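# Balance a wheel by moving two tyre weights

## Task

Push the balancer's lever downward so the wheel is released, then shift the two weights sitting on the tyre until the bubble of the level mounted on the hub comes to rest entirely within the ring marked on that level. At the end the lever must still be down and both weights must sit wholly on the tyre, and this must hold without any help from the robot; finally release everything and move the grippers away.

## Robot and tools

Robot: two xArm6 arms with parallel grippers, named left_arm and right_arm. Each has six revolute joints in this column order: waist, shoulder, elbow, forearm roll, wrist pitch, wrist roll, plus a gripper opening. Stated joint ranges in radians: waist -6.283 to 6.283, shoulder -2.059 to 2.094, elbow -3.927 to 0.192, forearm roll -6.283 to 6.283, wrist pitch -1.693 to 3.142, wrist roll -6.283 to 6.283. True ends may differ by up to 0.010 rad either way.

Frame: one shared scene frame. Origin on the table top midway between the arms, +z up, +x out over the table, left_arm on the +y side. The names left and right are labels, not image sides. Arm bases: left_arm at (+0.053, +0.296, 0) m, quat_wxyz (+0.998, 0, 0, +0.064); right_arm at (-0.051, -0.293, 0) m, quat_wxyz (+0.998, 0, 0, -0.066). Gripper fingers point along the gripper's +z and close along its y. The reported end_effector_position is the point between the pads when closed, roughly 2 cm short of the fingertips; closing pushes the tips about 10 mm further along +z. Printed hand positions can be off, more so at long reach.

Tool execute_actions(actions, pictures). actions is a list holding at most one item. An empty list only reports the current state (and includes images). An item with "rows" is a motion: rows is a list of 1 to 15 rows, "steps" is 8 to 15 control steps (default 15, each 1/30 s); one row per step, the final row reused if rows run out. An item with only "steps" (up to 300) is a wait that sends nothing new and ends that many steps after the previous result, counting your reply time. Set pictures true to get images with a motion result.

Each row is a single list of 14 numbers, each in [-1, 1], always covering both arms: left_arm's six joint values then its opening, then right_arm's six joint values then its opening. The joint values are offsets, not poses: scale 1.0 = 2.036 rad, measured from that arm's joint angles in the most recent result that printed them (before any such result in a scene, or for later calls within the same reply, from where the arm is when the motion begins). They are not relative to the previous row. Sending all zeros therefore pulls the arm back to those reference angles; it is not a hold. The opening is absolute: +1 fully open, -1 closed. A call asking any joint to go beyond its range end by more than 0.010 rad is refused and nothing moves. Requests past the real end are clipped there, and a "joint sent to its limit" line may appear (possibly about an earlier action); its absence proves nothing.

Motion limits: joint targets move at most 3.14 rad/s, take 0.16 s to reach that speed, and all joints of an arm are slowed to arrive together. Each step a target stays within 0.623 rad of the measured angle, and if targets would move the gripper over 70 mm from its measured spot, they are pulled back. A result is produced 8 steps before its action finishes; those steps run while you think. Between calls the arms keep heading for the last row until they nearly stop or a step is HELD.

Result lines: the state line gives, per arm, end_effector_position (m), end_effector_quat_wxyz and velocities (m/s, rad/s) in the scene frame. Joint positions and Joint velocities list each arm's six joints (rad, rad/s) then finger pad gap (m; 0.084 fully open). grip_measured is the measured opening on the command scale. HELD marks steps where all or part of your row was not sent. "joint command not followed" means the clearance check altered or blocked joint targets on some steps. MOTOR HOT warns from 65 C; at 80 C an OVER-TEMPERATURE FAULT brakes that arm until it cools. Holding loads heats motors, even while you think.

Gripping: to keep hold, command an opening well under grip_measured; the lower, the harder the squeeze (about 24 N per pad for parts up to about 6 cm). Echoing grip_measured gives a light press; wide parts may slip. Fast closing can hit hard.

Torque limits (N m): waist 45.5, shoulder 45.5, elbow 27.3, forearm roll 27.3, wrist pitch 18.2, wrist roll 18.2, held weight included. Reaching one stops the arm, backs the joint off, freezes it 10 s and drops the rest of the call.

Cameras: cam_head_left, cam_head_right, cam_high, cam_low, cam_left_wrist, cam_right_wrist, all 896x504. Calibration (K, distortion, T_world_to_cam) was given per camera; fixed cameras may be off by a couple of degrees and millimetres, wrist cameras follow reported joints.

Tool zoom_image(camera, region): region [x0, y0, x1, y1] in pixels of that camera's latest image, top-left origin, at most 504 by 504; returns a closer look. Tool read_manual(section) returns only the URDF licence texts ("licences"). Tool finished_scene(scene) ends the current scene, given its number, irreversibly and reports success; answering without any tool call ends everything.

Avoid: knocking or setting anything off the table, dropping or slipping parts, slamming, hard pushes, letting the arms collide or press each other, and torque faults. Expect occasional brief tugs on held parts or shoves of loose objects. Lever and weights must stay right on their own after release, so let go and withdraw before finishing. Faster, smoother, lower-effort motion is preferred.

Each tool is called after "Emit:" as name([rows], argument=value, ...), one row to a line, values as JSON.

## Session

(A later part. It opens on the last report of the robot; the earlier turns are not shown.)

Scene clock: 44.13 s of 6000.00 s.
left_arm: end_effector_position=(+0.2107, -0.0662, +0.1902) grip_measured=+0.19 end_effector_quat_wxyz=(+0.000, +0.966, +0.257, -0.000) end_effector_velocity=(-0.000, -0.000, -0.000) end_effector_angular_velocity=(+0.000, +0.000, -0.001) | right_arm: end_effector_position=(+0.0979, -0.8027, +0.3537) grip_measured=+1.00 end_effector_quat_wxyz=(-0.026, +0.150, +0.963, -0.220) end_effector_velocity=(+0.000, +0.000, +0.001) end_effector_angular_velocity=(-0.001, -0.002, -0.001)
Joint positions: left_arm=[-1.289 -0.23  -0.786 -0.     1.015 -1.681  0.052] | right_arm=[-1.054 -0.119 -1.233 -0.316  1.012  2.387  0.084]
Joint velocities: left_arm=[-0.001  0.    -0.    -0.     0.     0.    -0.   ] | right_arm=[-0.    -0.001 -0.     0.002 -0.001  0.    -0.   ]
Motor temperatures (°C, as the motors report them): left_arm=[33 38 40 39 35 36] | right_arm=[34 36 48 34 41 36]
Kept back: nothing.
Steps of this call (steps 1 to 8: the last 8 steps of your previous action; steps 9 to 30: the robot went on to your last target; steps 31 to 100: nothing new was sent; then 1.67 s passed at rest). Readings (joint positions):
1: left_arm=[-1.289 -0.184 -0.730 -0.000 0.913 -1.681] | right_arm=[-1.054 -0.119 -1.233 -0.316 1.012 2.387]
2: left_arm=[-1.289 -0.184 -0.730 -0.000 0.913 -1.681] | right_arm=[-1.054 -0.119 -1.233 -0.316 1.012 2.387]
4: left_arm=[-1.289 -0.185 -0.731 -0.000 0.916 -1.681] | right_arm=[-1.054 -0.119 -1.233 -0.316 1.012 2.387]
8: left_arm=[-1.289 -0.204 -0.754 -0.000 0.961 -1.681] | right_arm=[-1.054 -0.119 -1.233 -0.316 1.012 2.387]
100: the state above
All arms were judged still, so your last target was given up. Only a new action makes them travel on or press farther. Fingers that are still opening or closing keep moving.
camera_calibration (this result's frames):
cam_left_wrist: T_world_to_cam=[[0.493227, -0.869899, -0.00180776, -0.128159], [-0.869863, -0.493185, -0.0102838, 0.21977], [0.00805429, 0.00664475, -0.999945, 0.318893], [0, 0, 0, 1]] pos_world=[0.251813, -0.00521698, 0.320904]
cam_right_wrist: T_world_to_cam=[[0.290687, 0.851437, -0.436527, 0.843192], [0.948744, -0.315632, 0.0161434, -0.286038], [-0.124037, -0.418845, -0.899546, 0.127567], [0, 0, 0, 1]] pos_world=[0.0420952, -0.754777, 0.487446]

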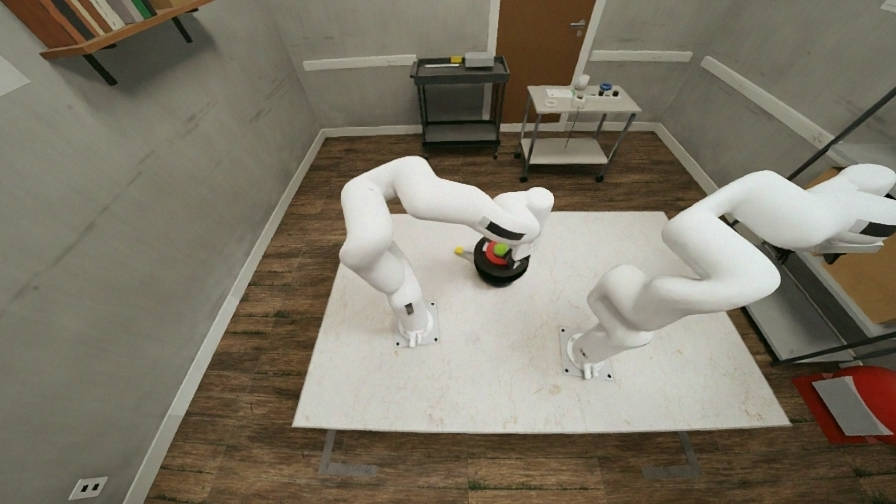

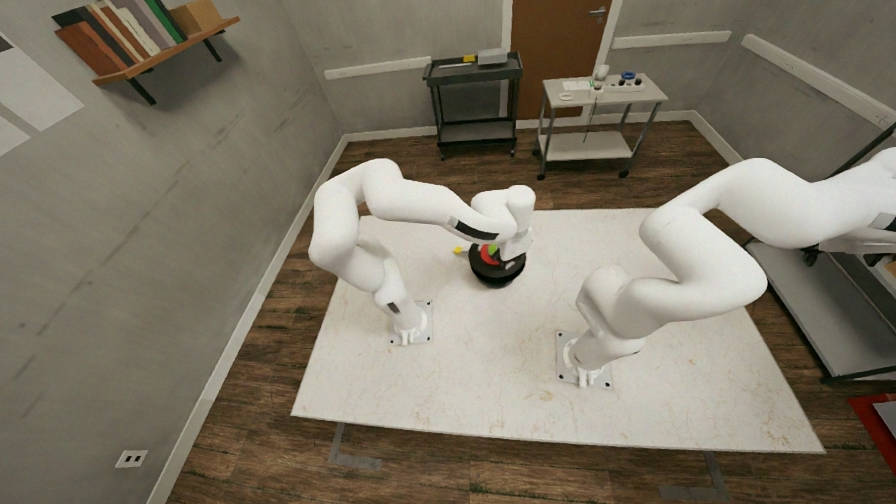

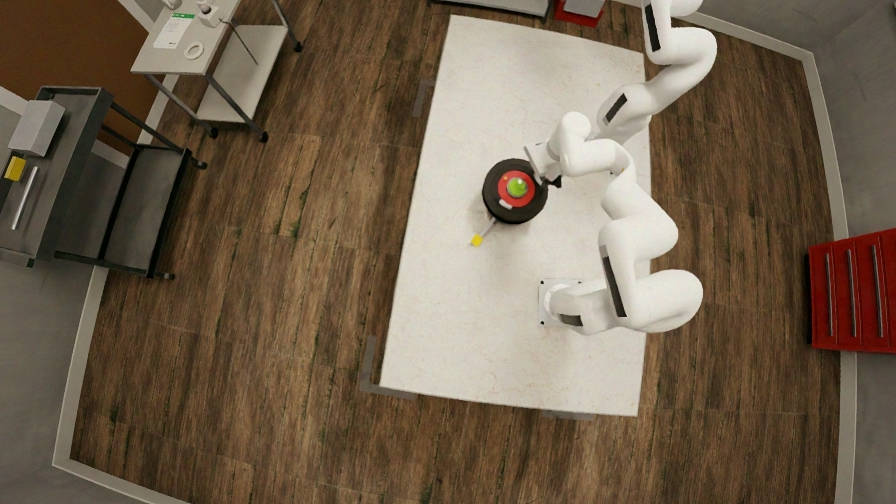

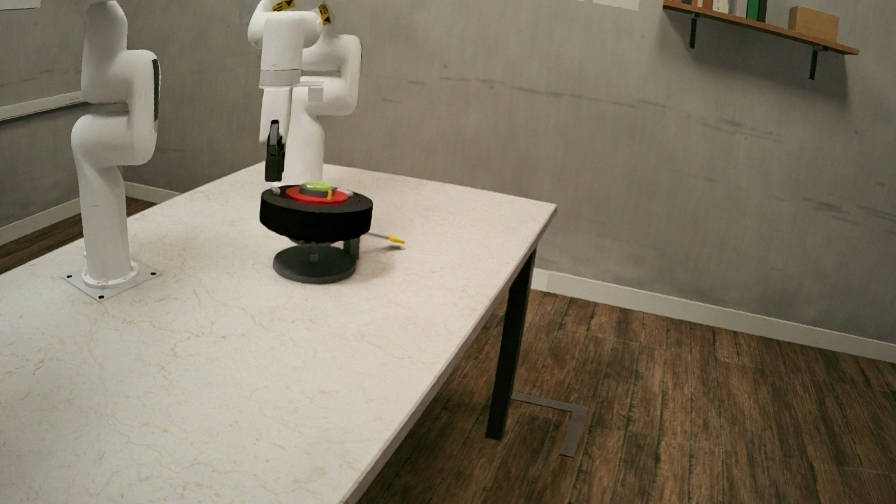

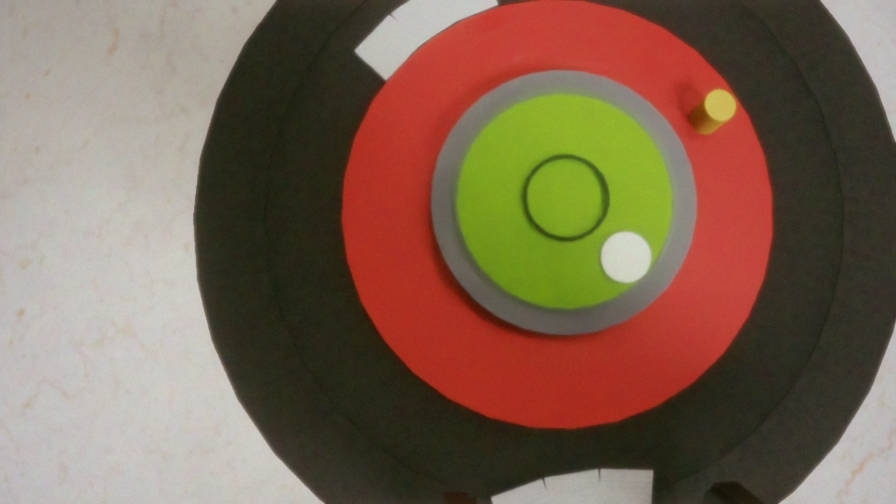

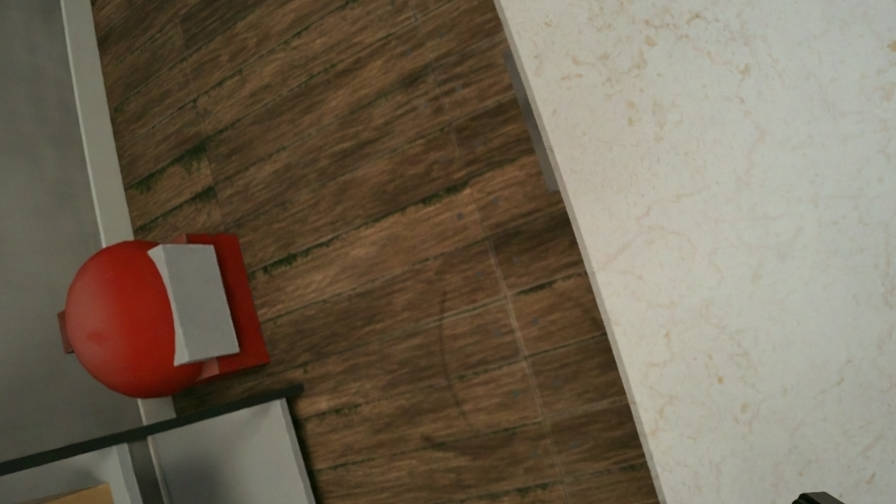

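Emit:
execute_actions([
  {"rows":[[0.06,-0.02,0.01,0,0.01,0.7,0.15,0,0,0,0,0,0,1]],"steps":15},
])

Emit:
execute_actions([
  {"steps":20},
])

Scene clock: 45.03 s of 6000.00 s.
left_arm: end_effector_position=(+0.2264, -0.0547, +0.1925) grip_measured=+0.14 end_effector_quat_wxyz=(+0.000, +0.988, +0.154, -0.000) end_effector_velocity=(+0.157, +0.116, +0.027) end_effector_angular_velocity=(-0.009, -0.006, -2.167) | right_arm: end_effector_position=(+0.0979, -0.8027, +0.3537) grip_measured=+1.00 end_effector_quat_wxyz=(-0.026, +0.150, +0.963, -0.220) end_effector_velocity=(+0.000, -0.000, +0.001) end_effector_angular_velocity=(-0.001, -0.002, -0.000)
Joint positions: left_arm=[-1.241 -0.246 -0.778 -0.     1.024 -1.422  0.05 ] | right_arm=[-1.054 -0.119 -1.233 -0.316  1.012  2.387  0.084]
Joint velocities: left_arm=[ 0.49  -0.162  0.076  0.002  0.077  2.656 -0.   ] | right_arm=[-0.    -0.    -0.001  0.001 -0.001 -0.     0.   ]
Motor temperatures (°C, as the motors report them): left_arm=[33 38 40 39 35 36] | right_arm=[34 36 48 34 41 36]
Steps of this call (steps 1 to 20: nothing new was sent; steps 21 to 27: the first 7 steps of this action). Readings (joint positions):
21: left_arm=[-1.289 -0.230 -0.786 -0.000 1.015 -1.680] | right_arm=[-1.054 -0.119 -1.233 -0.316 1.012 2.387]
22: left_arm=[-1.289 -0.230 -0.786 -0.000 1.016 -1.676] | right_arm=[-1.054 -0.119 -1.233 -0.316 1.012 2.387]
24: left_arm=[-1.280 -0.233 -0.784 -0.000 1.017 -1.627] | right_arm=[-1.054 -0.119 -1.233 -0.316 1.012 2.387]
27: the state above

Scene clock: 45.70 s of 6000.00 s.
left_arm: end_effector_position=(+0.2489, -0.0362, +0.1962) grip_measured=+0.14 end_effector_quat_wxyz=(+0.000, +0.925, -0.381, +0.000) end_effector_velocity=(+0.000, -0.000, +0.001) end_effector_angular_velocity=(-0.002, -0.001, -0.025) | right_arm: end_effector_position=(+0.0979, -0.8027, +0.3537) grip_measured=+1.00 end_effector_quat_wxyz=(-0.026, +0.150, +0.963, -0.220) end_effector_velocity=(+0.000, -0.000, +0.000) end_effector_angular_velocity=(-0.001, -0.001, -0.000)
Joint positions: left_arm=[-1.167 -0.271 -0.766 -0.     1.036 -0.258  0.05 ] | right_arm=[-1.054 -0.119 -1.233 -0.316  1.012  2.387  0.084]
Joint velocities: left_arm=[ 0.    -0.003 -0.     0.     0.     0.025  0.   ] | right_arm=[-0.    -0.001 -0.     0.001 -0.001  0.    -0.   ]
Motor temperatures (°C, as the motors report them): left_arm=[33 38 40 39 35 36] | right_arm=[34 36 48 34 41 36]
Kept back: nothing.
Steps of this call (steps 1 to 8: the last 8 steps of your previous action; steps 9 to 20: the robot went on to your last target). Readings (joint positions):
1: left_arm=[-1.225 -0.251 -0.775 -0.000 1.026 -1.329] | right_arm=[-1.054 -0.119 -1.233 -0.316 1.012 2.387]
2: left_arm=[-1.210 -0.256 -0.773 -0.000 1.029 -1.232] | right_arm=[-1.054 -0.119 -1.233 -0.316 1.012 2.387]
4: left_arm=[-1.188 -0.264 -0.770 -0.000 1.032 -1.035] | right_arm=[-1.054 -0.119 -1.233 -0.316 1.012 2.387]
8: left_arm=[-1.172 -0.269 -0.766 -0.000 1.035 -0.644] | right_arm=[-1.054 -0.119 -1.233 -0.316 1.012 2.387]
20: the state above

Emit:
execute_actions([
  {"rows":[[0.06,-0.03,0.025,0,0.005,0.4,0.15,0,0,0,0,0,0,1],[0.06,-0.03,0.025,0,0.005,0.4,0.15,0,0,0,0,0,0,1],[0.06,-0.03,0.025,0,0.005,0.4,0.15,0,0,0,0,0,0,1],[0.06,-0.03,0.025,0,0.005,0.4,0.15,0,0,0,0,0,0,1],[0.06,-0.03,0.025,0,0.005,0.4,0.15,0,0,0,0,0,0,1],[0.1251,-0.0305,0.0368,0,-0.0059,0.7522,0.15,0,0,0,0,0,0,1]],"steps":15},
])

Emit:
execute_actions([
  {"steps":30},
], pictures=true)

Scene clock: 47.30 s of 6000.00 s.
left_arm: end_effector_position=(+0.2615, -0.0206, +0.1967) grip_measured=+0.14 end_effector_quat_wxyz=(+0.000, +0.879, -0.476, +0.000) end_effector_velocity=(+0.142, +0.172, +0.001) end_effector_angular_velocity=(-0.007, -0.006, -2.054) | right_arm: end_effector_position=(+0.0979, -0.8027, +0.3537) grip_measured=+1.00 end_effector_quat_wxyz=(-0.026, +0.150, +0.963, -0.220) end_effector_velocity=(+0.000, -0.000, +0.000) end_effector_angular_velocity=(-0.001, +0.001, +0.001)
Joint positions: left_arm=[-1.118 -0.295 -0.745 -0.     1.039  0.003  0.05 ] | right_arm=[-1.054 -0.119 -1.233 -0.316  1.012  2.387  0.084]
Joint velocities: left_arm=[ 0.561 -0.245  0.221 -0.     0.017  2.615  0.   ] | right_arm=[ 0.    -0.     0.001 -0.001 -0.001 -0.    -0.   ]
Motor temperatures (°C, as the motors report them): left_arm=[33 38 40 39 35 36] | right_arm=[34 36 48 34 41 36]
Steps of this call (steps 1 to 30: the robot went on to your last target; steps 31 to 41: nothing new was sent; steps 42 to 48: the first 7 steps of this action). Readings (joint positions):
42: left_arm=[-1.167 -0.271 -0.766 -0.000 1.036 -0.255] | right_arm=[-1.054 -0.119 -1.233 -0.316 1.012 2.387]
43: left_arm=[-1.167 -0.271 -0.765 -0.000 1.036 -0.251] | right_arm=[-1.054 -0.119 -1.233 -0.316 1.012 2.387]
45: left_arm=[-1.158 -0.275 -0.761 -0.000 1.037 -0.202] | right_arm=[-1.054 -0.119 -1.233 -0.316 1.012 2.387]
48: the state above

Scene clock: 48.30 s of 6000.00 s.
left_arm: end_effector_position=(+0.3126, +0.0375, +0.1898) grip_measured=+0.14 end_effector_quat_wxyz=(-0.000, -0.516, +0.857, +0.000) end_effector_velocity=(+0.000, +0.000, -0.000) end_effector_angular_velocity=(+0.000, +0.000, -0.001) | right_arm: end_effector_position=(+0.0979, -0.8027, +0.3537) grip_measured=+1.00 end_effector_quat_wxyz=(-0.026, +0.150, +0.963, -0.220) end_effector_velocity=(+0.000, +0.000, +0.001) end_effector_angular_velocity=(-0.002, -0.001, +0.000)
Joint positions: left_arm=[-0.913 -0.333 -0.691 -0.     1.024  1.273  0.05 ] | right_arm=[-1.054 -0.119 -1.233 -0.316  1.012  2.387  0.084]
Joint velocities: left_arm=[ 0.001  0.001  0.    -0.    -0.001  0.002  0.   ] | right_arm=[ 0.    -0.001  0.    -0.    -0.001  0.    -0.   ]
Motor temperatures (°C, as the motors report them): left_arm=[33 38 40 39 35 36] | right_arm=[34 36 48 34 41 36]
Kept back: nothing.
Steps of this call (steps 1 to 8: the last 8 steps of your previous action; steps 9 to 30: the robot went on to your last target). Readings (joint positions):
1: left_arm=[-1.096 -0.303 -0.737 -0.000 1.040 0.091] | right_arm=[-1.054 -0.119 -1.233 -0.316 1.012 2.387]
2: left_arm=[-1.068 -0.310 -0.729 -0.000 1.039 0.180] | right_arm=[-1.054 -0.119 -1.233 -0.316 1.012 2.387]
4: left_arm=[-1.006 -0.320 -0.713 -0.000 1.035 0.366] | right_arm=[-1.054 -0.119 -1.233 -0.316 1.012 2.387]
8: left_arm=[-0.935 -0.330 -0.696 -0.000 1.027 0.756] | right_arm=[-1.054 -0.119 -1.233 -0.316 1.012 2.387]
30: the state above
camera_calibration (this result's frames):
cam_left_wrist: T_world_to_cam=[[-0.88208, 0.471095, -0.00183004, 0.291427], [0.471086, 0.882022, -0.0107434, -0.111118], [-0.00344705, -0.0103387, -0.999941, 0.321191], [0, 0, 0, 1]] pos_world=[0.310516, -0.0359611, 0.320512]
cam_right_wrist: T_world_to_cam=[[0.290687, 0.851437, -0.436527, 0.843192], [0.948744, -0.315632, 0.0161434, -0.286038], [-0.124037, -0.418845, -0.899546, 0.127567], [0, 0, 0, 1]] pos_world=[0.0420952, -0.754777, 0.487446]

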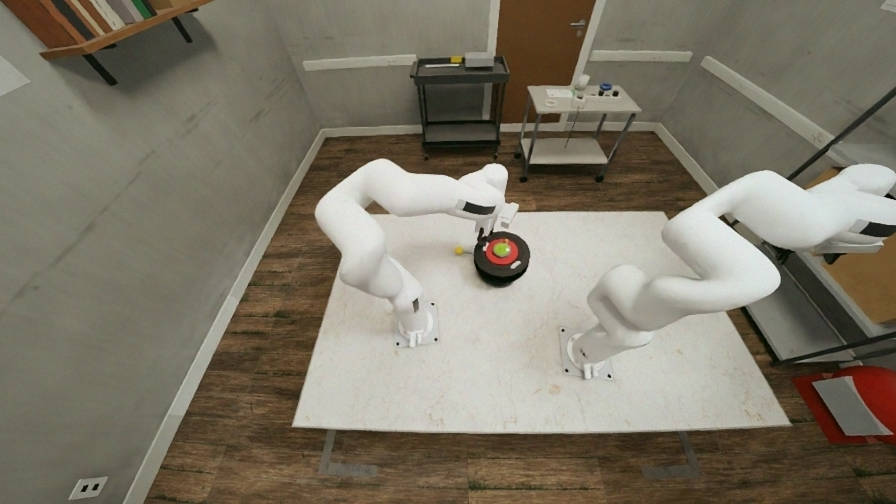

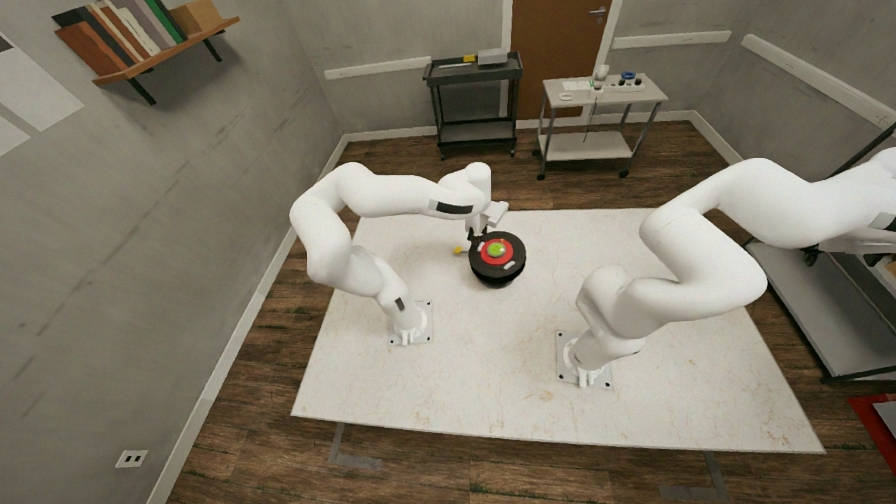

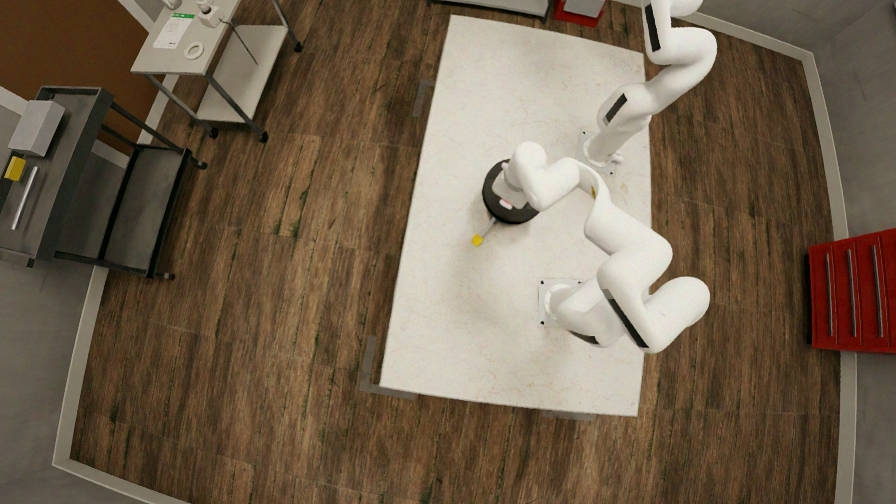

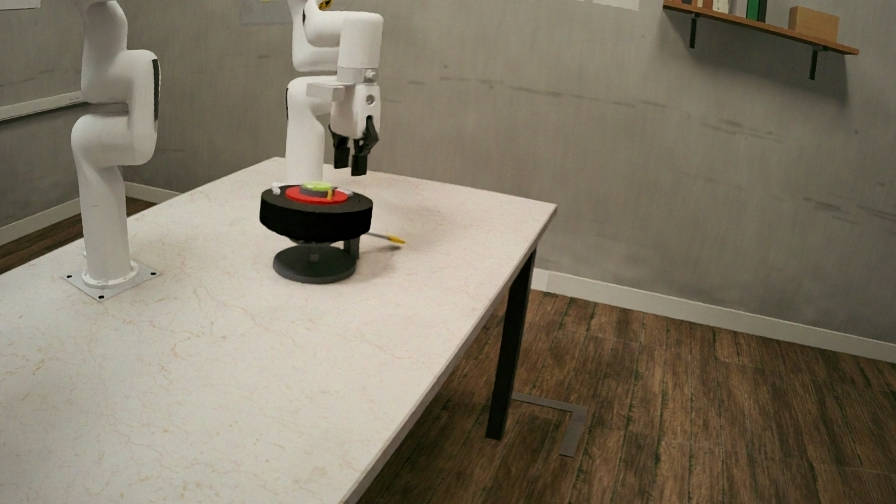

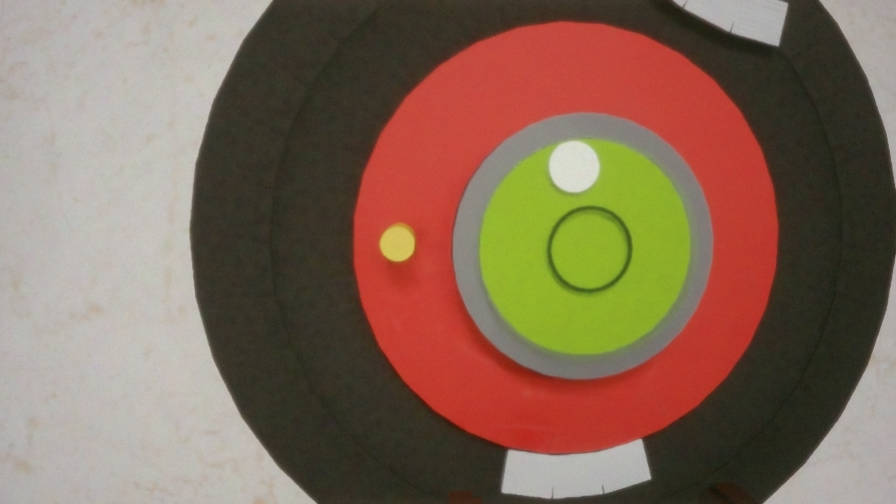

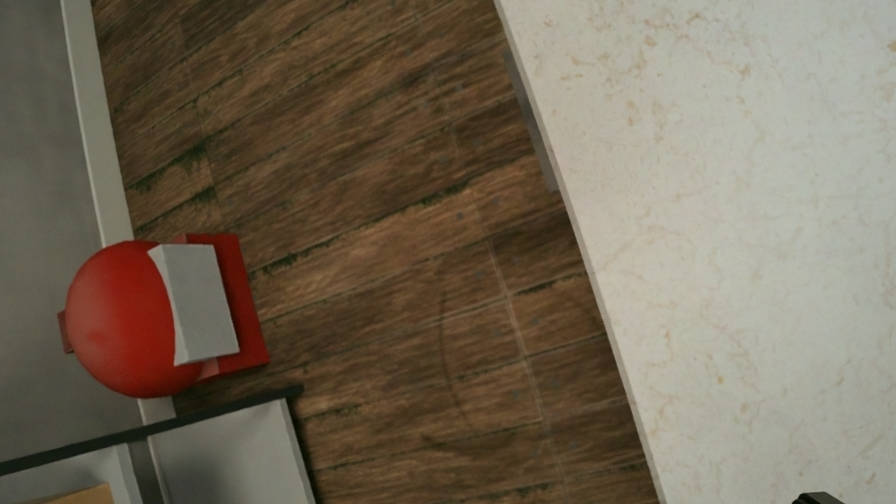

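Emit:
execute_actions([
  {"rows":[[-0.0008,-0.002,0.008,0,-0.006,-0.023,0.15,0,0,0,0,0,0,1],[-0.0008,0.002,0.0125,0,-0.0145,-0.023,0.15,0,0,0,0,0,0,1],[-0.0008,0.006,0.017,0,-0.023,-0.023,0.15,0,0,0,0,0,0,1],[-0.0008,0.009,0.0205,0,-0.0295,-0.023,0.15,0,0,0,0,0,0,1],[-0.0008,0.012,0.024,0,-0.036,-0.023,0.15,0,0,0,0,0,0,1],[-0.0008,0.014,0.0263,0,-0.0403,-0.023,0.15,0,0,0,0,0,0,1],[-0.0008,0.016,0.0287,0,-0.0447,-0.023,0.15,0,0,0,0,0,0,1],[-0.0008,0.0175,0.0304,0,-0.0479,-0.023,0.15,0,0,0,0,0,0,1],[-0.0008,0.019,0.0321,0,-0.0511,-0.023,0.15,0,0,0,0,0,0,1],[-0.0008,0.0202,0.0335,0,-0.0537,-0.023,0.15,0,0,0,0,0,0,1],[-0.0008,0.0214,0.0349,0,-0.0563,-0.023,0.15,0,0,0,0,0,0,1],[-0.0008,0.0224,0.0361,0,-0.0585,-0.023,0.15,0,0,0,0,0,0,1],[-0.0008,0.0234,0.0373,0,-0.0607,-0.023,0.15,0,0,0,0,0,0,1],[-0.0008,0.0244,0.0384,0,-0.0628,-0.023,0.15,0,0,0,0,0,0,1],[-0.0008,0.0253,0.0395,0,-0.0648,-0.023,0.15,0,0,0,0,0,0,1]],"steps":15},
])

Emit:
execute_actions([
  {"steps":30},
], pictures=true)

Scene clock: 49.30 s of 6000.00 s.
left_arm: end_effector_position=(+0.3107, +0.0386, +0.1726) grip_measured=+0.14 end_effector_quat_wxyz=(-0.000, -0.533, +0.846, +0.000) end_effector_velocity=(-0.014, +0.013, -0.134) end_effector_angular_velocity=(+0.041, +0.040, +0.069) | right_arm: end_effector_position=(+0.0979, -0.8027, +0.3537) grip_measured=+1.00 end_effector_quat_wxyz=(-0.026, +0.150, +0.963, -0.220) end_effector_velocity=(-0.000, -0.000, -0.001) end_effector_angular_velocity=(-0.000, +0.002, +0.001)
Joint positions: left_arm=[-0.914 -0.317 -0.653 -0.     0.97   1.231  0.05 ] | right_arm=[-1.054 -0.119 -1.233 -0.316  1.012  2.387  0.084]
Joint velocities: left_arm=[-0.002  0.175  0.243  0.    -0.36  -0.071 -0.   ] | right_arm=[-0.    -0.     0.002 -0.003 -0.001  0.     0.   ]
Motor temperatures (°C, as the motors report them): left_arm=[33 38 40 39 35 36] | right_arm=[34 36 48 34 41 36]
Steps of this call (steps 1 to 15: the robot went on to your last target; steps 16 to 23: nothing new was sent; steps 24 to 30: the first 7 steps of this action). Readings (joint positions):
24: left_arm=[-0.913 -0.333 -0.691 -0.000 1.024 1.273] | right_arm=[-1.054 -0.119 -1.233 -0.316 1.012 2.387]
25: left_arm=[-0.913 -0.333 -0.690 -0.000 1.023 1.269] | right_arm=[-1.054 -0.119 -1.233 -0.316 1.012 2.387]
27: left_arm=[-0.914 -0.332 -0.679 -0.000 1.008 1.247] | right_arm=[-1.054 -0.119 -1.233 -0.316 1.012 2.387]
30: the state above

Scene clock: 50.30 s of 6000.00 s.
left_arm: end_effector_position=(+0.3105, +0.0388, +0.1493) grip_measured=+0.14 end_effector_quat_wxyz=(+0.000, -0.535, +0.845, -0.001) end_effector_velocity=(+0.000, +0.000, -0.000) end_effector_angular_velocity=(-0.000, +0.000, +0.001) | right_arm: end_effector_position=(+0.0979, -0.8027, +0.3537) grip_measured=+1.00 end_effector_quat_wxyz=(-0.026, +0.150, +0.963, -0.220) end_effector_velocity=(-0.000, +0.000, -0.001) end_effector_angular_velocity=(+0.001, +0.001, -0.000)
Joint positions: left_arm=[-0.914 -0.282 -0.611 -0.     0.892  1.226  0.05 ] | right_arm=[-1.054 -0.119 -1.233 -0.316  1.012  2.387  0.084]
Joint velocities: left_arm=[ 0.001  0.     0.001 -0.    -0.001  0.     0.   ] | right_arm=[-0.001  0.     0.001 -0.001 -0.    -0.     0.   ]
Motor temperatures (°C, as the motors report them): left_arm=[33 38 40 39 35 36] | right_arm=[34 36 48 34 41 36]
Kept back: nothing.
Steps of this call (steps 1 to 8: the last 8 steps of your previous action; steps 9 to 30: the robot went on to your last target). Readings (joint positions):
1: left_arm=[-0.914 -0.311 -0.645 -0.000 0.959 1.229] | right_arm=[-1.054 -0.119 -1.233 -0.316 1.012 2.387]
2: left_arm=[-0.914 -0.306 -0.639 -0.000 0.949 1.228] | right_arm=[-1.054 -0.119 -1.233 -0.316 1.012 2.387]
4: left_arm=[-0.914 -0.298 -0.630 -0.000 0.931 1.227] | right_arm=[-1.054 -0.119 -1.233 -0.316 1.012 2.387]
8: left_arm=[-0.914 -0.288 -0.619 -0.000 0.907 1.226] | right_arm=[-1.054 -0.119 -1.233 -0.316 1.012 2.387]
30: the state above
All arms were judged still, so your last target was given up. Only a new action makes them travel on or press farther. Fingers that are still opening or closing keep moving.
camera_calibration (this result's frames):
cam_left_wrist: T_world_to_cam=[[-0.9025, 0.430677, -0.00338898, 0.29709], [0.430687, 0.902432, -0.011208, -0.099887], [-0.00176871, -0.0115748, -0.999931, 0.280275], [0, 0, 0, 1]] pos_world=[0.31164, -0.0345647, 0.280143]
cam_right_wrist: T_world_to_cam=[[0.290687, 0.851437, -0.436527, 0.843192], [0.948744, -0.315632, 0.0161435, -0.286038], [-0.124037, -0.418845, -0.899546, 0.127567], [0, 0, 0, 1]] pos_world=[0.0420952, -0.754777, 0.487446]

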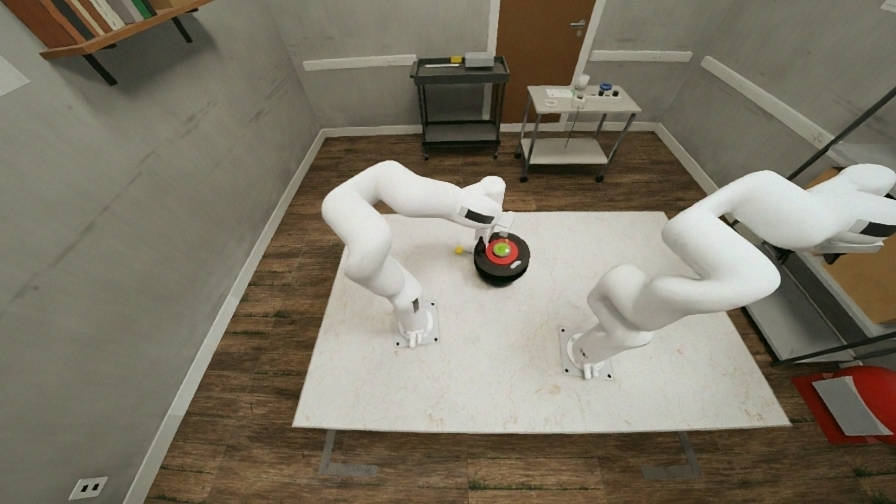

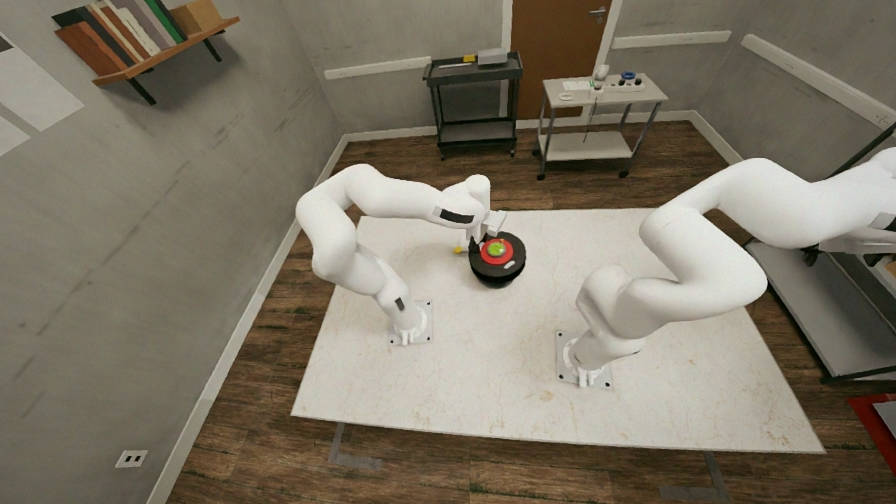

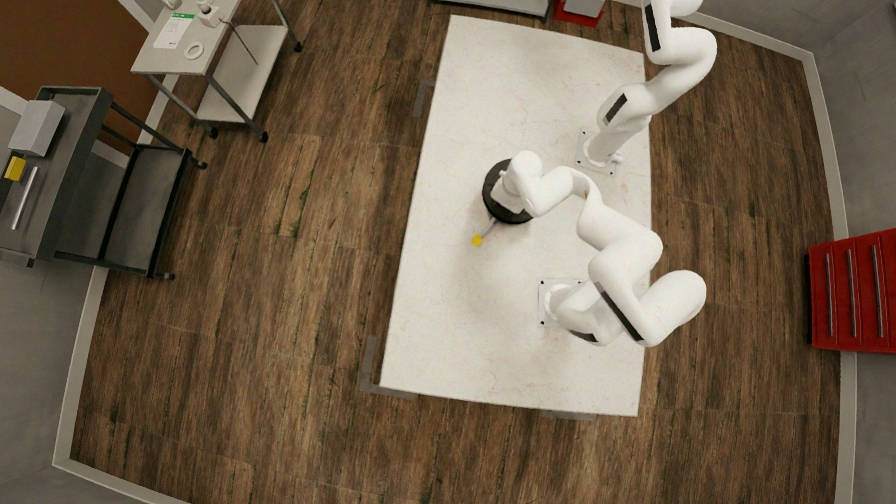

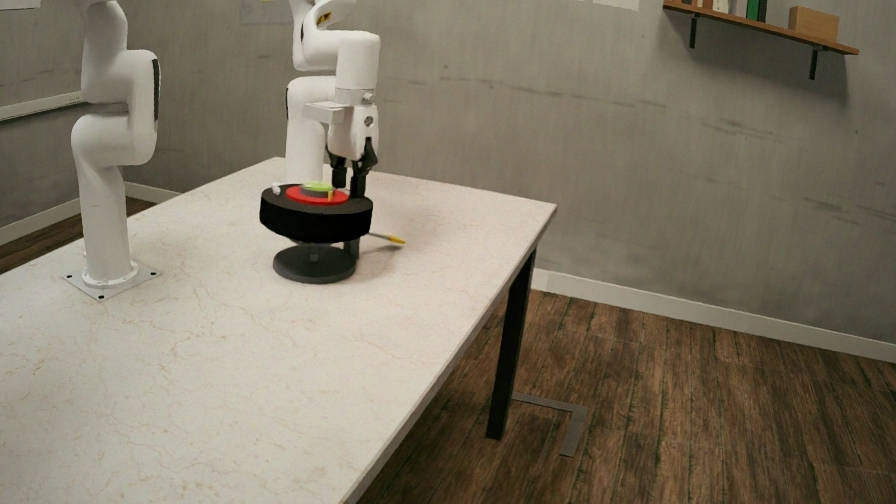

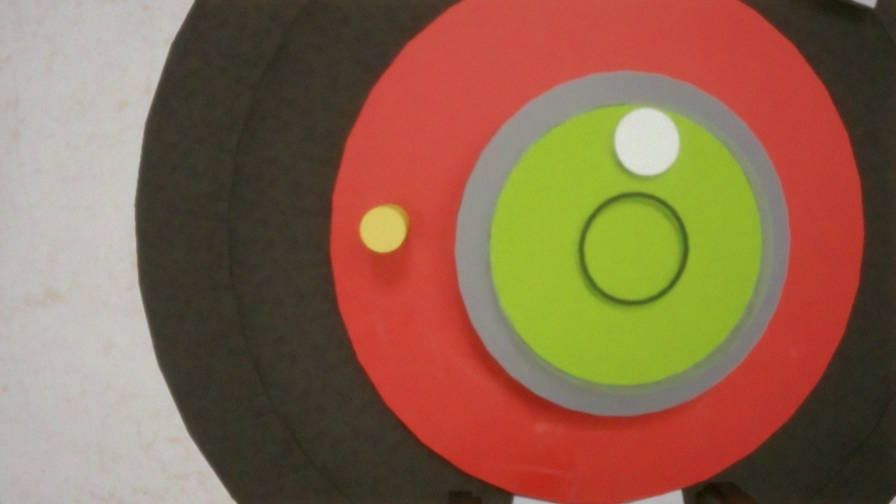

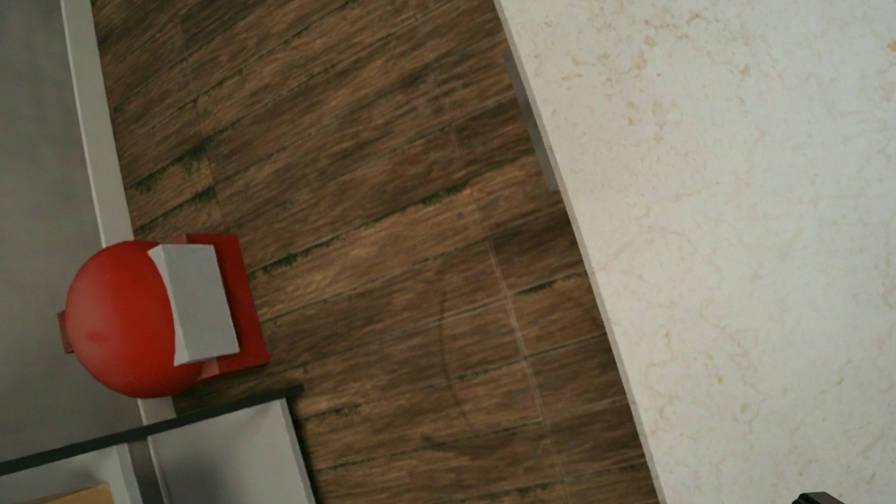

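Emit:
execute_actions([
  {"rows":[[0,0.0008,0.001,0,-0.0018,0,0.13,0,0,0,0,0,0,1],[0,0.0008,0.001,0,-0.0018,0,0.11,0,0,0,0,0,0,1],[0,0.0008,0.001,0,-0.0018,0,0.09,0,0,0,0,0,0,1],[0,0.0008,0.001,0,-0.0018,0,0.07,0,0,0,0,0,0,1],[0,0.0008,0.001,0,-0.0018,0,0.05,0,0,0,0,0,0,1],[0,0.0008,0.001,0,-0.0018,0,0.02,0,0,0,0,0,0,1],[0,0.0008,0.001,0,-0.0018,0,-0.01,0,0,0,0,0,0,1],[0,0.0008,0.001,0,-0.0018,0,-0.04,0,0,0,0,0,0,1],[0,0.0008,0.001,0,-0.0018,0,-0.07,0,0,0,0,0,0,1],[0,0.0008,0.001,0,-0.0018,0,-0.1,0,0,0,0,0,0,1],[0,0.0008,0.001,0,-0.0018,0,-0.14,0,0,0,0,0,0,1],[0,0.0008,0.001,0,-0.0018,0,-0.18,0,0,0,0,0,0,1],[0,0.0008,0.001,0,-0.0018,0,-0.22,0,0,0,0,0,0,1],[0,0.0008,0.001,0,-0.0018,0,-0.26,0,0,0,0,0,0,1],[0,0.0008,0.001,0,-0.0018,0,-0.3,0,0,0,0,0,0,1]],"steps":15},
])

Emit:
execute_actions([
  {"steps":25},
])

Emit:
execute_actions([
  {"rows":[[0,-0.001,-0.0012,0,0.0022,0,-0.3,0,0,0,0,0,0,1],[0,-0.002,-0.0025,0,0.0045,0,-0.3,0,0,0,0,0,0,1],[0,-0.003,-0.0037,0,0.0067,0,-0.3,0,0,0,0,0,0,1],[0,-0.004,-0.005,0,0.009,0,-0.3,0,0,0,0,0,0,1],[0,-0.0055,-0.0067,0,0.0122,0,-0.3,0,0,0,0,0,0,1],[0,-0.007,-0.0085,0,0.0155,0,-0.3,0,0,0,0,0,0,1],[0,-0.009,-0.011,0,0.02,0,-0.3,0,0,0,0,0,0,1],[0,-0.012,-0.0145,0,0.0265,0,-0.3,0,0,0,0,0,0,1],[0,-0.016,-0.019,0,0.035,0,-0.3,0,0,0,0,0,0,1],[0,-0.021,-0.025,0,0.046,0,-0.3,0,0,0,0,0,0,1],[0,-0.026,-0.031,0,0.057,0,-0.3,0,0,0,0,0,0,1],[0,-0.0305,-0.036,0,0.0665,0,-0.3,0,0,0,0,0,0,1]],"steps":15},
])

Emit:
execute_actions([
  {"steps":130},
], pictures=true)

Scene clock: 51.80 s of 6000.00 s.
left_arm: end_effector_position=(+0.3109, +0.0384, +0.1491) grip_measured=+0.03 end_effector_quat_wxyz=(+0.000, -0.535, +0.845, -0.002) end_effector_velocity=(-0.000, -0.002, +0.001) end_effector_angular_velocity=(-0.003, -0.001, -0.002) | right_arm: end_effector_position=(+0.0979, -0.8027, +0.3537) grip_measured=+1.00 end_effector_quat_wxyz=(-0.026, +0.150, +0.963, -0.220) end_effector_velocity=(+0.000, -0.000, +0.001) end_effector_angular_velocity=(-0.003, -0.002, +0.001)
Joint positions: left_arm=[-0.914 -0.281 -0.611 -0.     0.888  1.226  0.045] | right_arm=[-1.054 -0.119 -1.233 -0.316  1.012  2.387  0.084]
Joint velocities: left_arm=[-0.003  0.    -0.002 -0.002 -0.001  0.    -0.036] | right_arm=[ 0.    -0.001 -0.002  0.    -0.001 -0.    -0.   ]
Motor temperatures (°C, as the motors report them): left_arm=[33 38 40 39 35 36] | right_arm=[34 36 48 34 41 36]
Steps of this call (steps 1 to 38: nothing new was sent; steps 39 to 45: the first 7 steps of this action). Readings (joint positions):
39: left_arm=[-0.914 -0.281 -0.611 -0.000 0.892 1.226] | right_arm=[-1.054 -0.119 -1.233 -0.316 1.012 2.387]
40: left_arm=[-0.914 -0.281 -0.610 -0.000 0.891 1.226] | right_arm=[-1.054 -0.119 -1.233 -0.316 1.012 2.387]
42: left_arm=[-0.914 -0.281 -0.610 -0.000 0.889 1.226] | right_arm=[-1.054 -0.119 -1.233 -0.316 1.012 2.387]
45: the state above

Scene clock: 52.63 s of 6000.00 s.
left_arm: end_effector_position=(+0.3107, +0.0386, +0.1486) grip_measured=-0.06 end_effector_quat_wxyz=(+0.000, -0.535, +0.845, -0.001) end_effector_velocity=(-0.000, +0.000, -0.001) end_effector_angular_velocity=(+0.001, +0.001, +0.000) | right_arm: end_effector_position=(+0.0979, -0.8027, +0.3537) grip_measured=+1.00 end_effector_quat_wxyz=(-0.026, +0.150, +0.963, -0.220) end_effector_velocity=(+0.000, -0.000, +0.000) end_effector_angular_velocity=(-0.001, -0.000, +0.001)
Joint positions: left_arm=[-0.914 -0.28  -0.61  -0.     0.888  1.226  0.042] | right_arm=[-1.054 -0.119 -1.233 -0.316  1.012  2.387  0.084]
Joint velocities: left_arm=[-0.001  0.001  0.001  0.    -0.    -0.001  0.   ] | right_arm=[ 0.001  0.    -0.001 -0.    -0.     0.    -0.   ]
Motor temperatures (°C, as the motors report them): left_arm=[33 38 40 39 35 36] | right_arm=[34 36 48 34 41 36]
Kept back: nothing.
Steps of this call (steps 1 to 8: the last 8 steps of your previous action; steps 9 to 15: the robot went on to your last target; steps 16 to 25: nothing new was sent). Readings (joint positions):
1: left_arm=[-0.914 -0.281 -0.611 -0.000 0.888 1.226] | right_arm=[-1.054 -0.119 -1.233 -0.316 1.012 2.387]
2: left_arm=[-0.915 -0.281 -0.611 -0.000 0.889 1.226] | right_arm=[-1.054 -0.119 -1.233 -0.316 1.012 2.387]
4: left_arm=[-0.915 -0.282 -0.611 -0.000 0.890 1.227] | right_arm=[-1.054 -0.119 -1.233 -0.316 1.012 2.387]
8: left_arm=[-0.914 -0.281 -0.610 -0.000 0.889 1.226] | right_arm=[-1.054 -0.119 -1.233 -0.316 1.012 2.387]
25: the state above
All arms were judged still, so your last target was given up. Only a new action makes them travel on or press farther. Fingers that are still opening or closing keep moving.

Scene clock: 52.87 s of 6000.00 s.
left_arm: end_effector_position=(+0.3094, +0.0397, +0.1510) grip_measured=-0.08 end_effector_quat_wxyz=(-0.001, -0.535, +0.845, +0.002) end_effector_velocity=(-0.017, +0.017, +0.022) end_effector_angular_velocity=(+0.064, +0.064, -0.002) | right_arm: end_effector_position=(+0.0979, -0.8027, +0.3537) grip_measured=+1.00 end_effector_quat_wxyz=(-0.026, +0.150, +0.963, -0.220) end_effector_velocity=(+0.000, +0.000, -0.001) end_effector_angular_velocity=(+0.002, +0.000, +0.000)
Joint positions: left_arm=[-0.915 -0.285 -0.615 -0.001  0.904  1.226  0.041] | right_arm=[-1.054 -0.119 -1.233 -0.316  1.012  2.387  0.084]
Joint velocities: left_arm=[-0.    -0.055 -0.042 -0.     0.187  0.002 -0.002] | right_arm=[ 0.001  0.001 -0.     0.     0.001 -0.     0.   ]
Motor temperatures (°C, as the motors report them): left_arm=[33 38 40 39 35 36] | right_arm=[34 36 48 34 41 36]
Steps of this call (steps 1 to 7: the first 7 steps of this action). Readings (joint positions):
1: left_arm=[-0.914 -0.280 -0.610 -0.000 0.888 1.226] | right_arm=[-1.054 -0.119 -1.233 -0.316 1.012 2.387]
2: left_arm=[-0.914 -0.281 -0.610 -0.000 0.889 1.226] | right_arm=[-1.054 -0.119 -1.233 -0.316 1.012 2.387]
4: left_arm=[-0.915 -0.282 -0.611 -0.000 0.893 1.226] | right_arm=[-1.054 -0.119 -1.233 -0.316 1.012 2.387]
7: the state above

Scene clock: 57.20 s of 6000.00 s.
left_arm: end_effector_position=(+0.3109, +0.0385, +0.1903) grip_measured=-0.08 end_effector_quat_wxyz=(+0.000, -0.535, +0.845, -0.001) end_effector_velocity=(+0.000, +0.000, -0.001) end_effector_angular_velocity=(+0.001, +0.002, +0.001) | right_arm: end_effector_position=(+0.0979, -0.8027, +0.3537) grip_measured=+1.00 end_effector_quat_wxyz=(-0.026, +0.150, +0.963, -0.220) end_effector_velocity=(+0.000, +0.000, -0.000) end_effector_angular_velocity=(+0.001, -0.002, +0.000)
Joint positions: left_arm=[-0.914 -0.343 -0.683 -0.     1.023  1.226  0.041] | right_arm=[-1.054 -0.119 -1.233 -0.316  1.012  2.387  0.084]
Joint velocities: left_arm=[ 0.001  0.002 -0.    -0.     0.    -0.    -0.   ] | right_arm=[ 0.     0.     0.     0.002 -0.001 -0.     0.   ]
Motor temperatures (°C, as the motors report them): left_arm=[33 38 40 39 35 36] | right_arm=[34 36 49 34 41 36]
Kept back: nothing.
Steps of this call (steps 1 to 8: the last 8 steps of your previous action; steps 9 to 30: the robot went on to your last target; steps 31 to 110: nothing new was sent; then 0.67 s passed at rest). Readings (joint positions):
1: left_arm=[-0.915 -0.287 -0.616 -0.001 0.912 1.226] | right_arm=[-1.054 -0.119 -1.233 -0.316 1.012 2.387]
2: left_arm=[-0.915 -0.290 -0.619 -0.001 0.920 1.226] | right_arm=[-1.054 -0.119 -1.233 -0.316 1.012 2.387]
4: left_arm=[-0.915 -0.300 -0.631 -0.000 0.943 1.226] | right_arm=[-1.054 -0.119 -1.233 -0.316 1.012 2.387]
8: left_arm=[-0.914 -0.333 -0.672 -0.000 1.003 1.226] | right_arm=[-1.054 -0.119 -1.233 -0.316 1.012 2.387]
110: the state above
All arms were judged still, so your last target was given up. Only a new action makes them travel on or press farther. Fingers that are still opening or closing keep moving.
camera_calibration (this result's frames):
cam_left_wrist: T_world_to_cam=[[-0.902451, 0.430768, -0.00452342, 0.297896], [0.430791, 0.902378, -0.0115303, -0.0992675], [-0.000885067, -0.0123542, -0.999923, 0.321], [0, 0, 0, 1]] pos_world=[0.311885, -0.0347819, 0.321178]
cam_right_wrist: T_world_to_cam=[[0.290687, 0.851437, -0.436527, 0.843192], [0.948744, -0.315632, 0.0161432, -0.286038], [-0.124037, -0.418845, -0.899546, 0.127567], [0, 0, 0, 1]] pos_world=[0.0420952, -0.754777, 0.487446]

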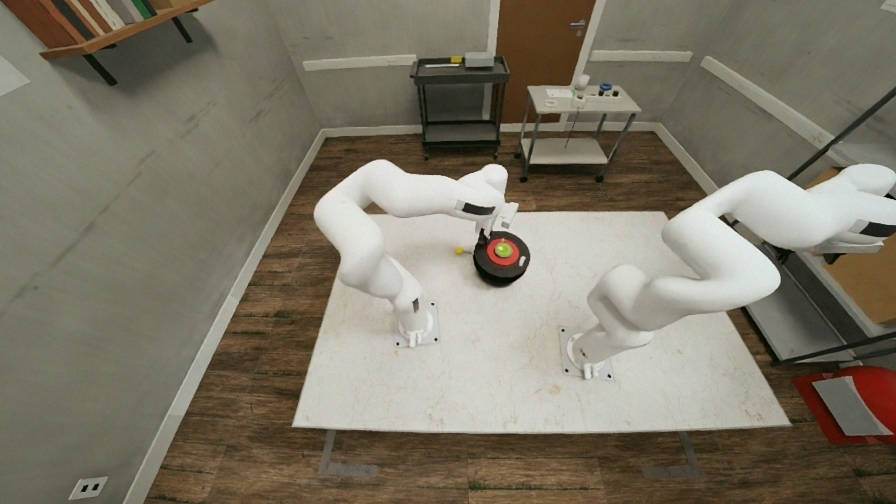

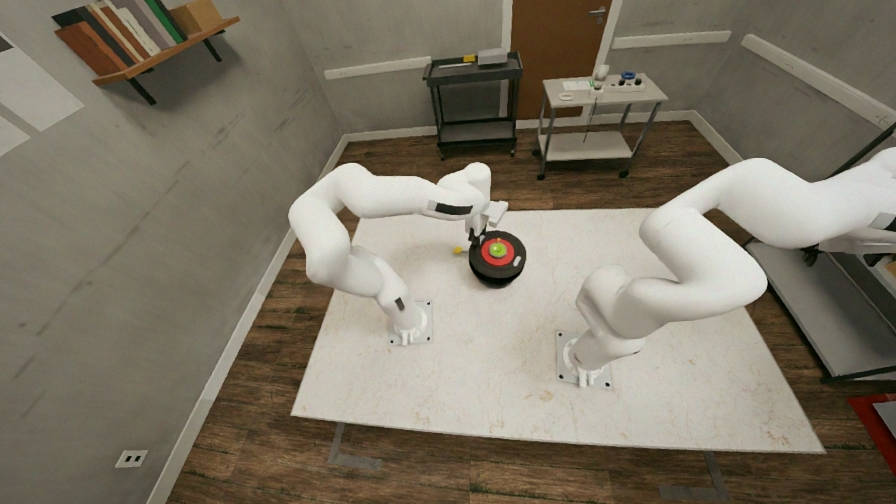

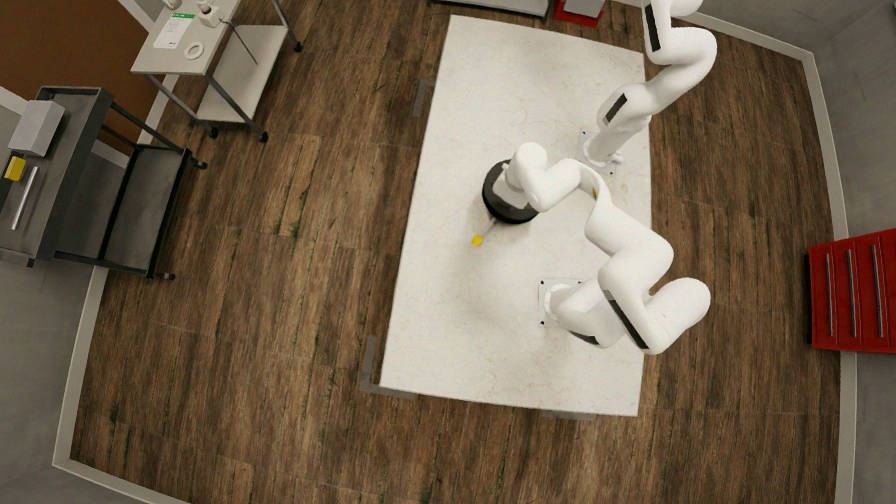

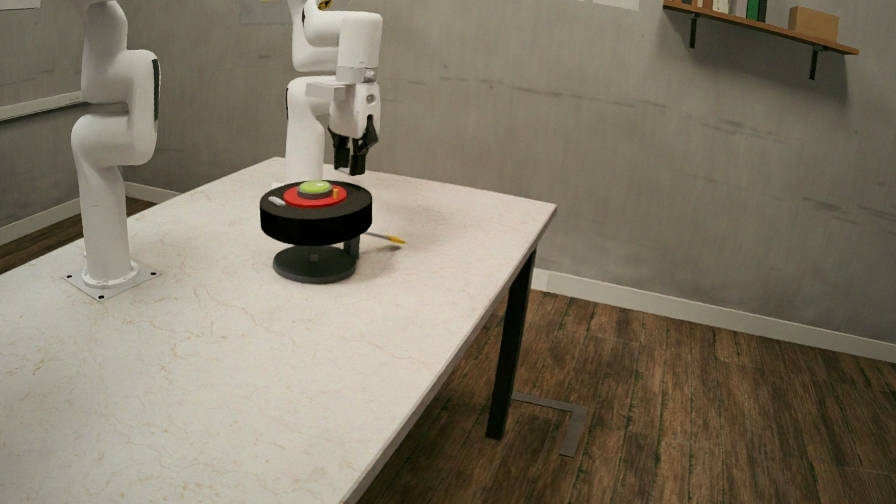

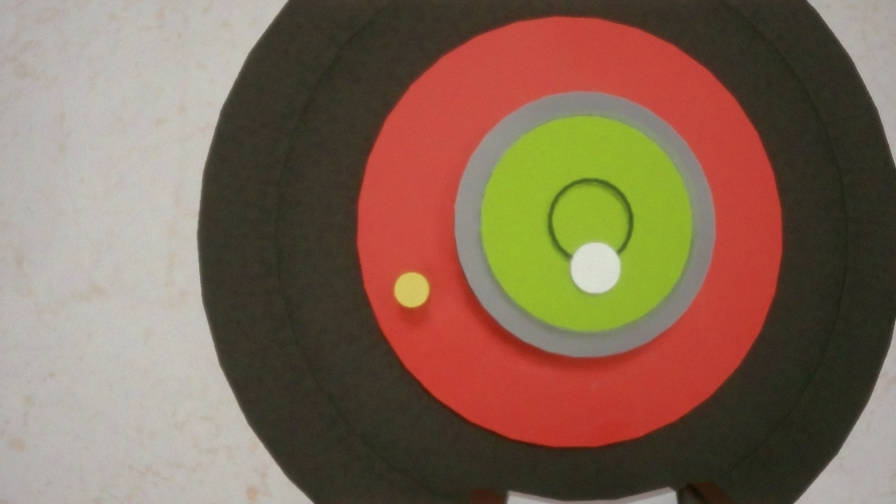

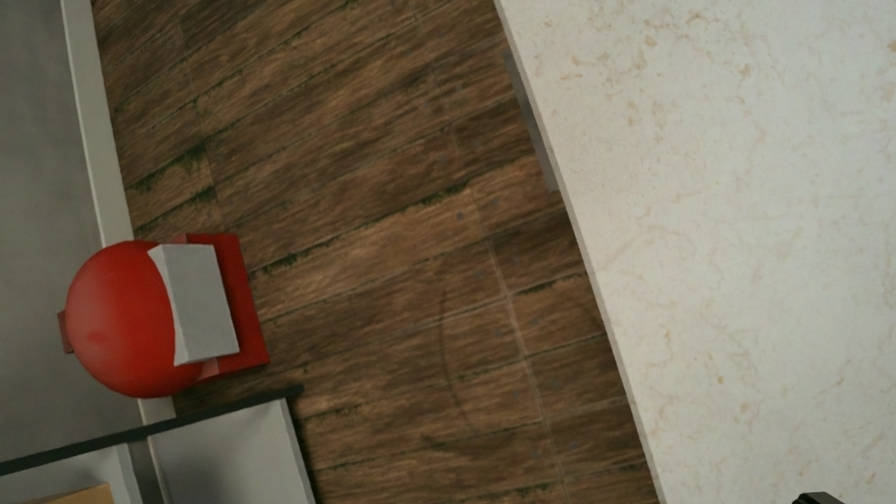

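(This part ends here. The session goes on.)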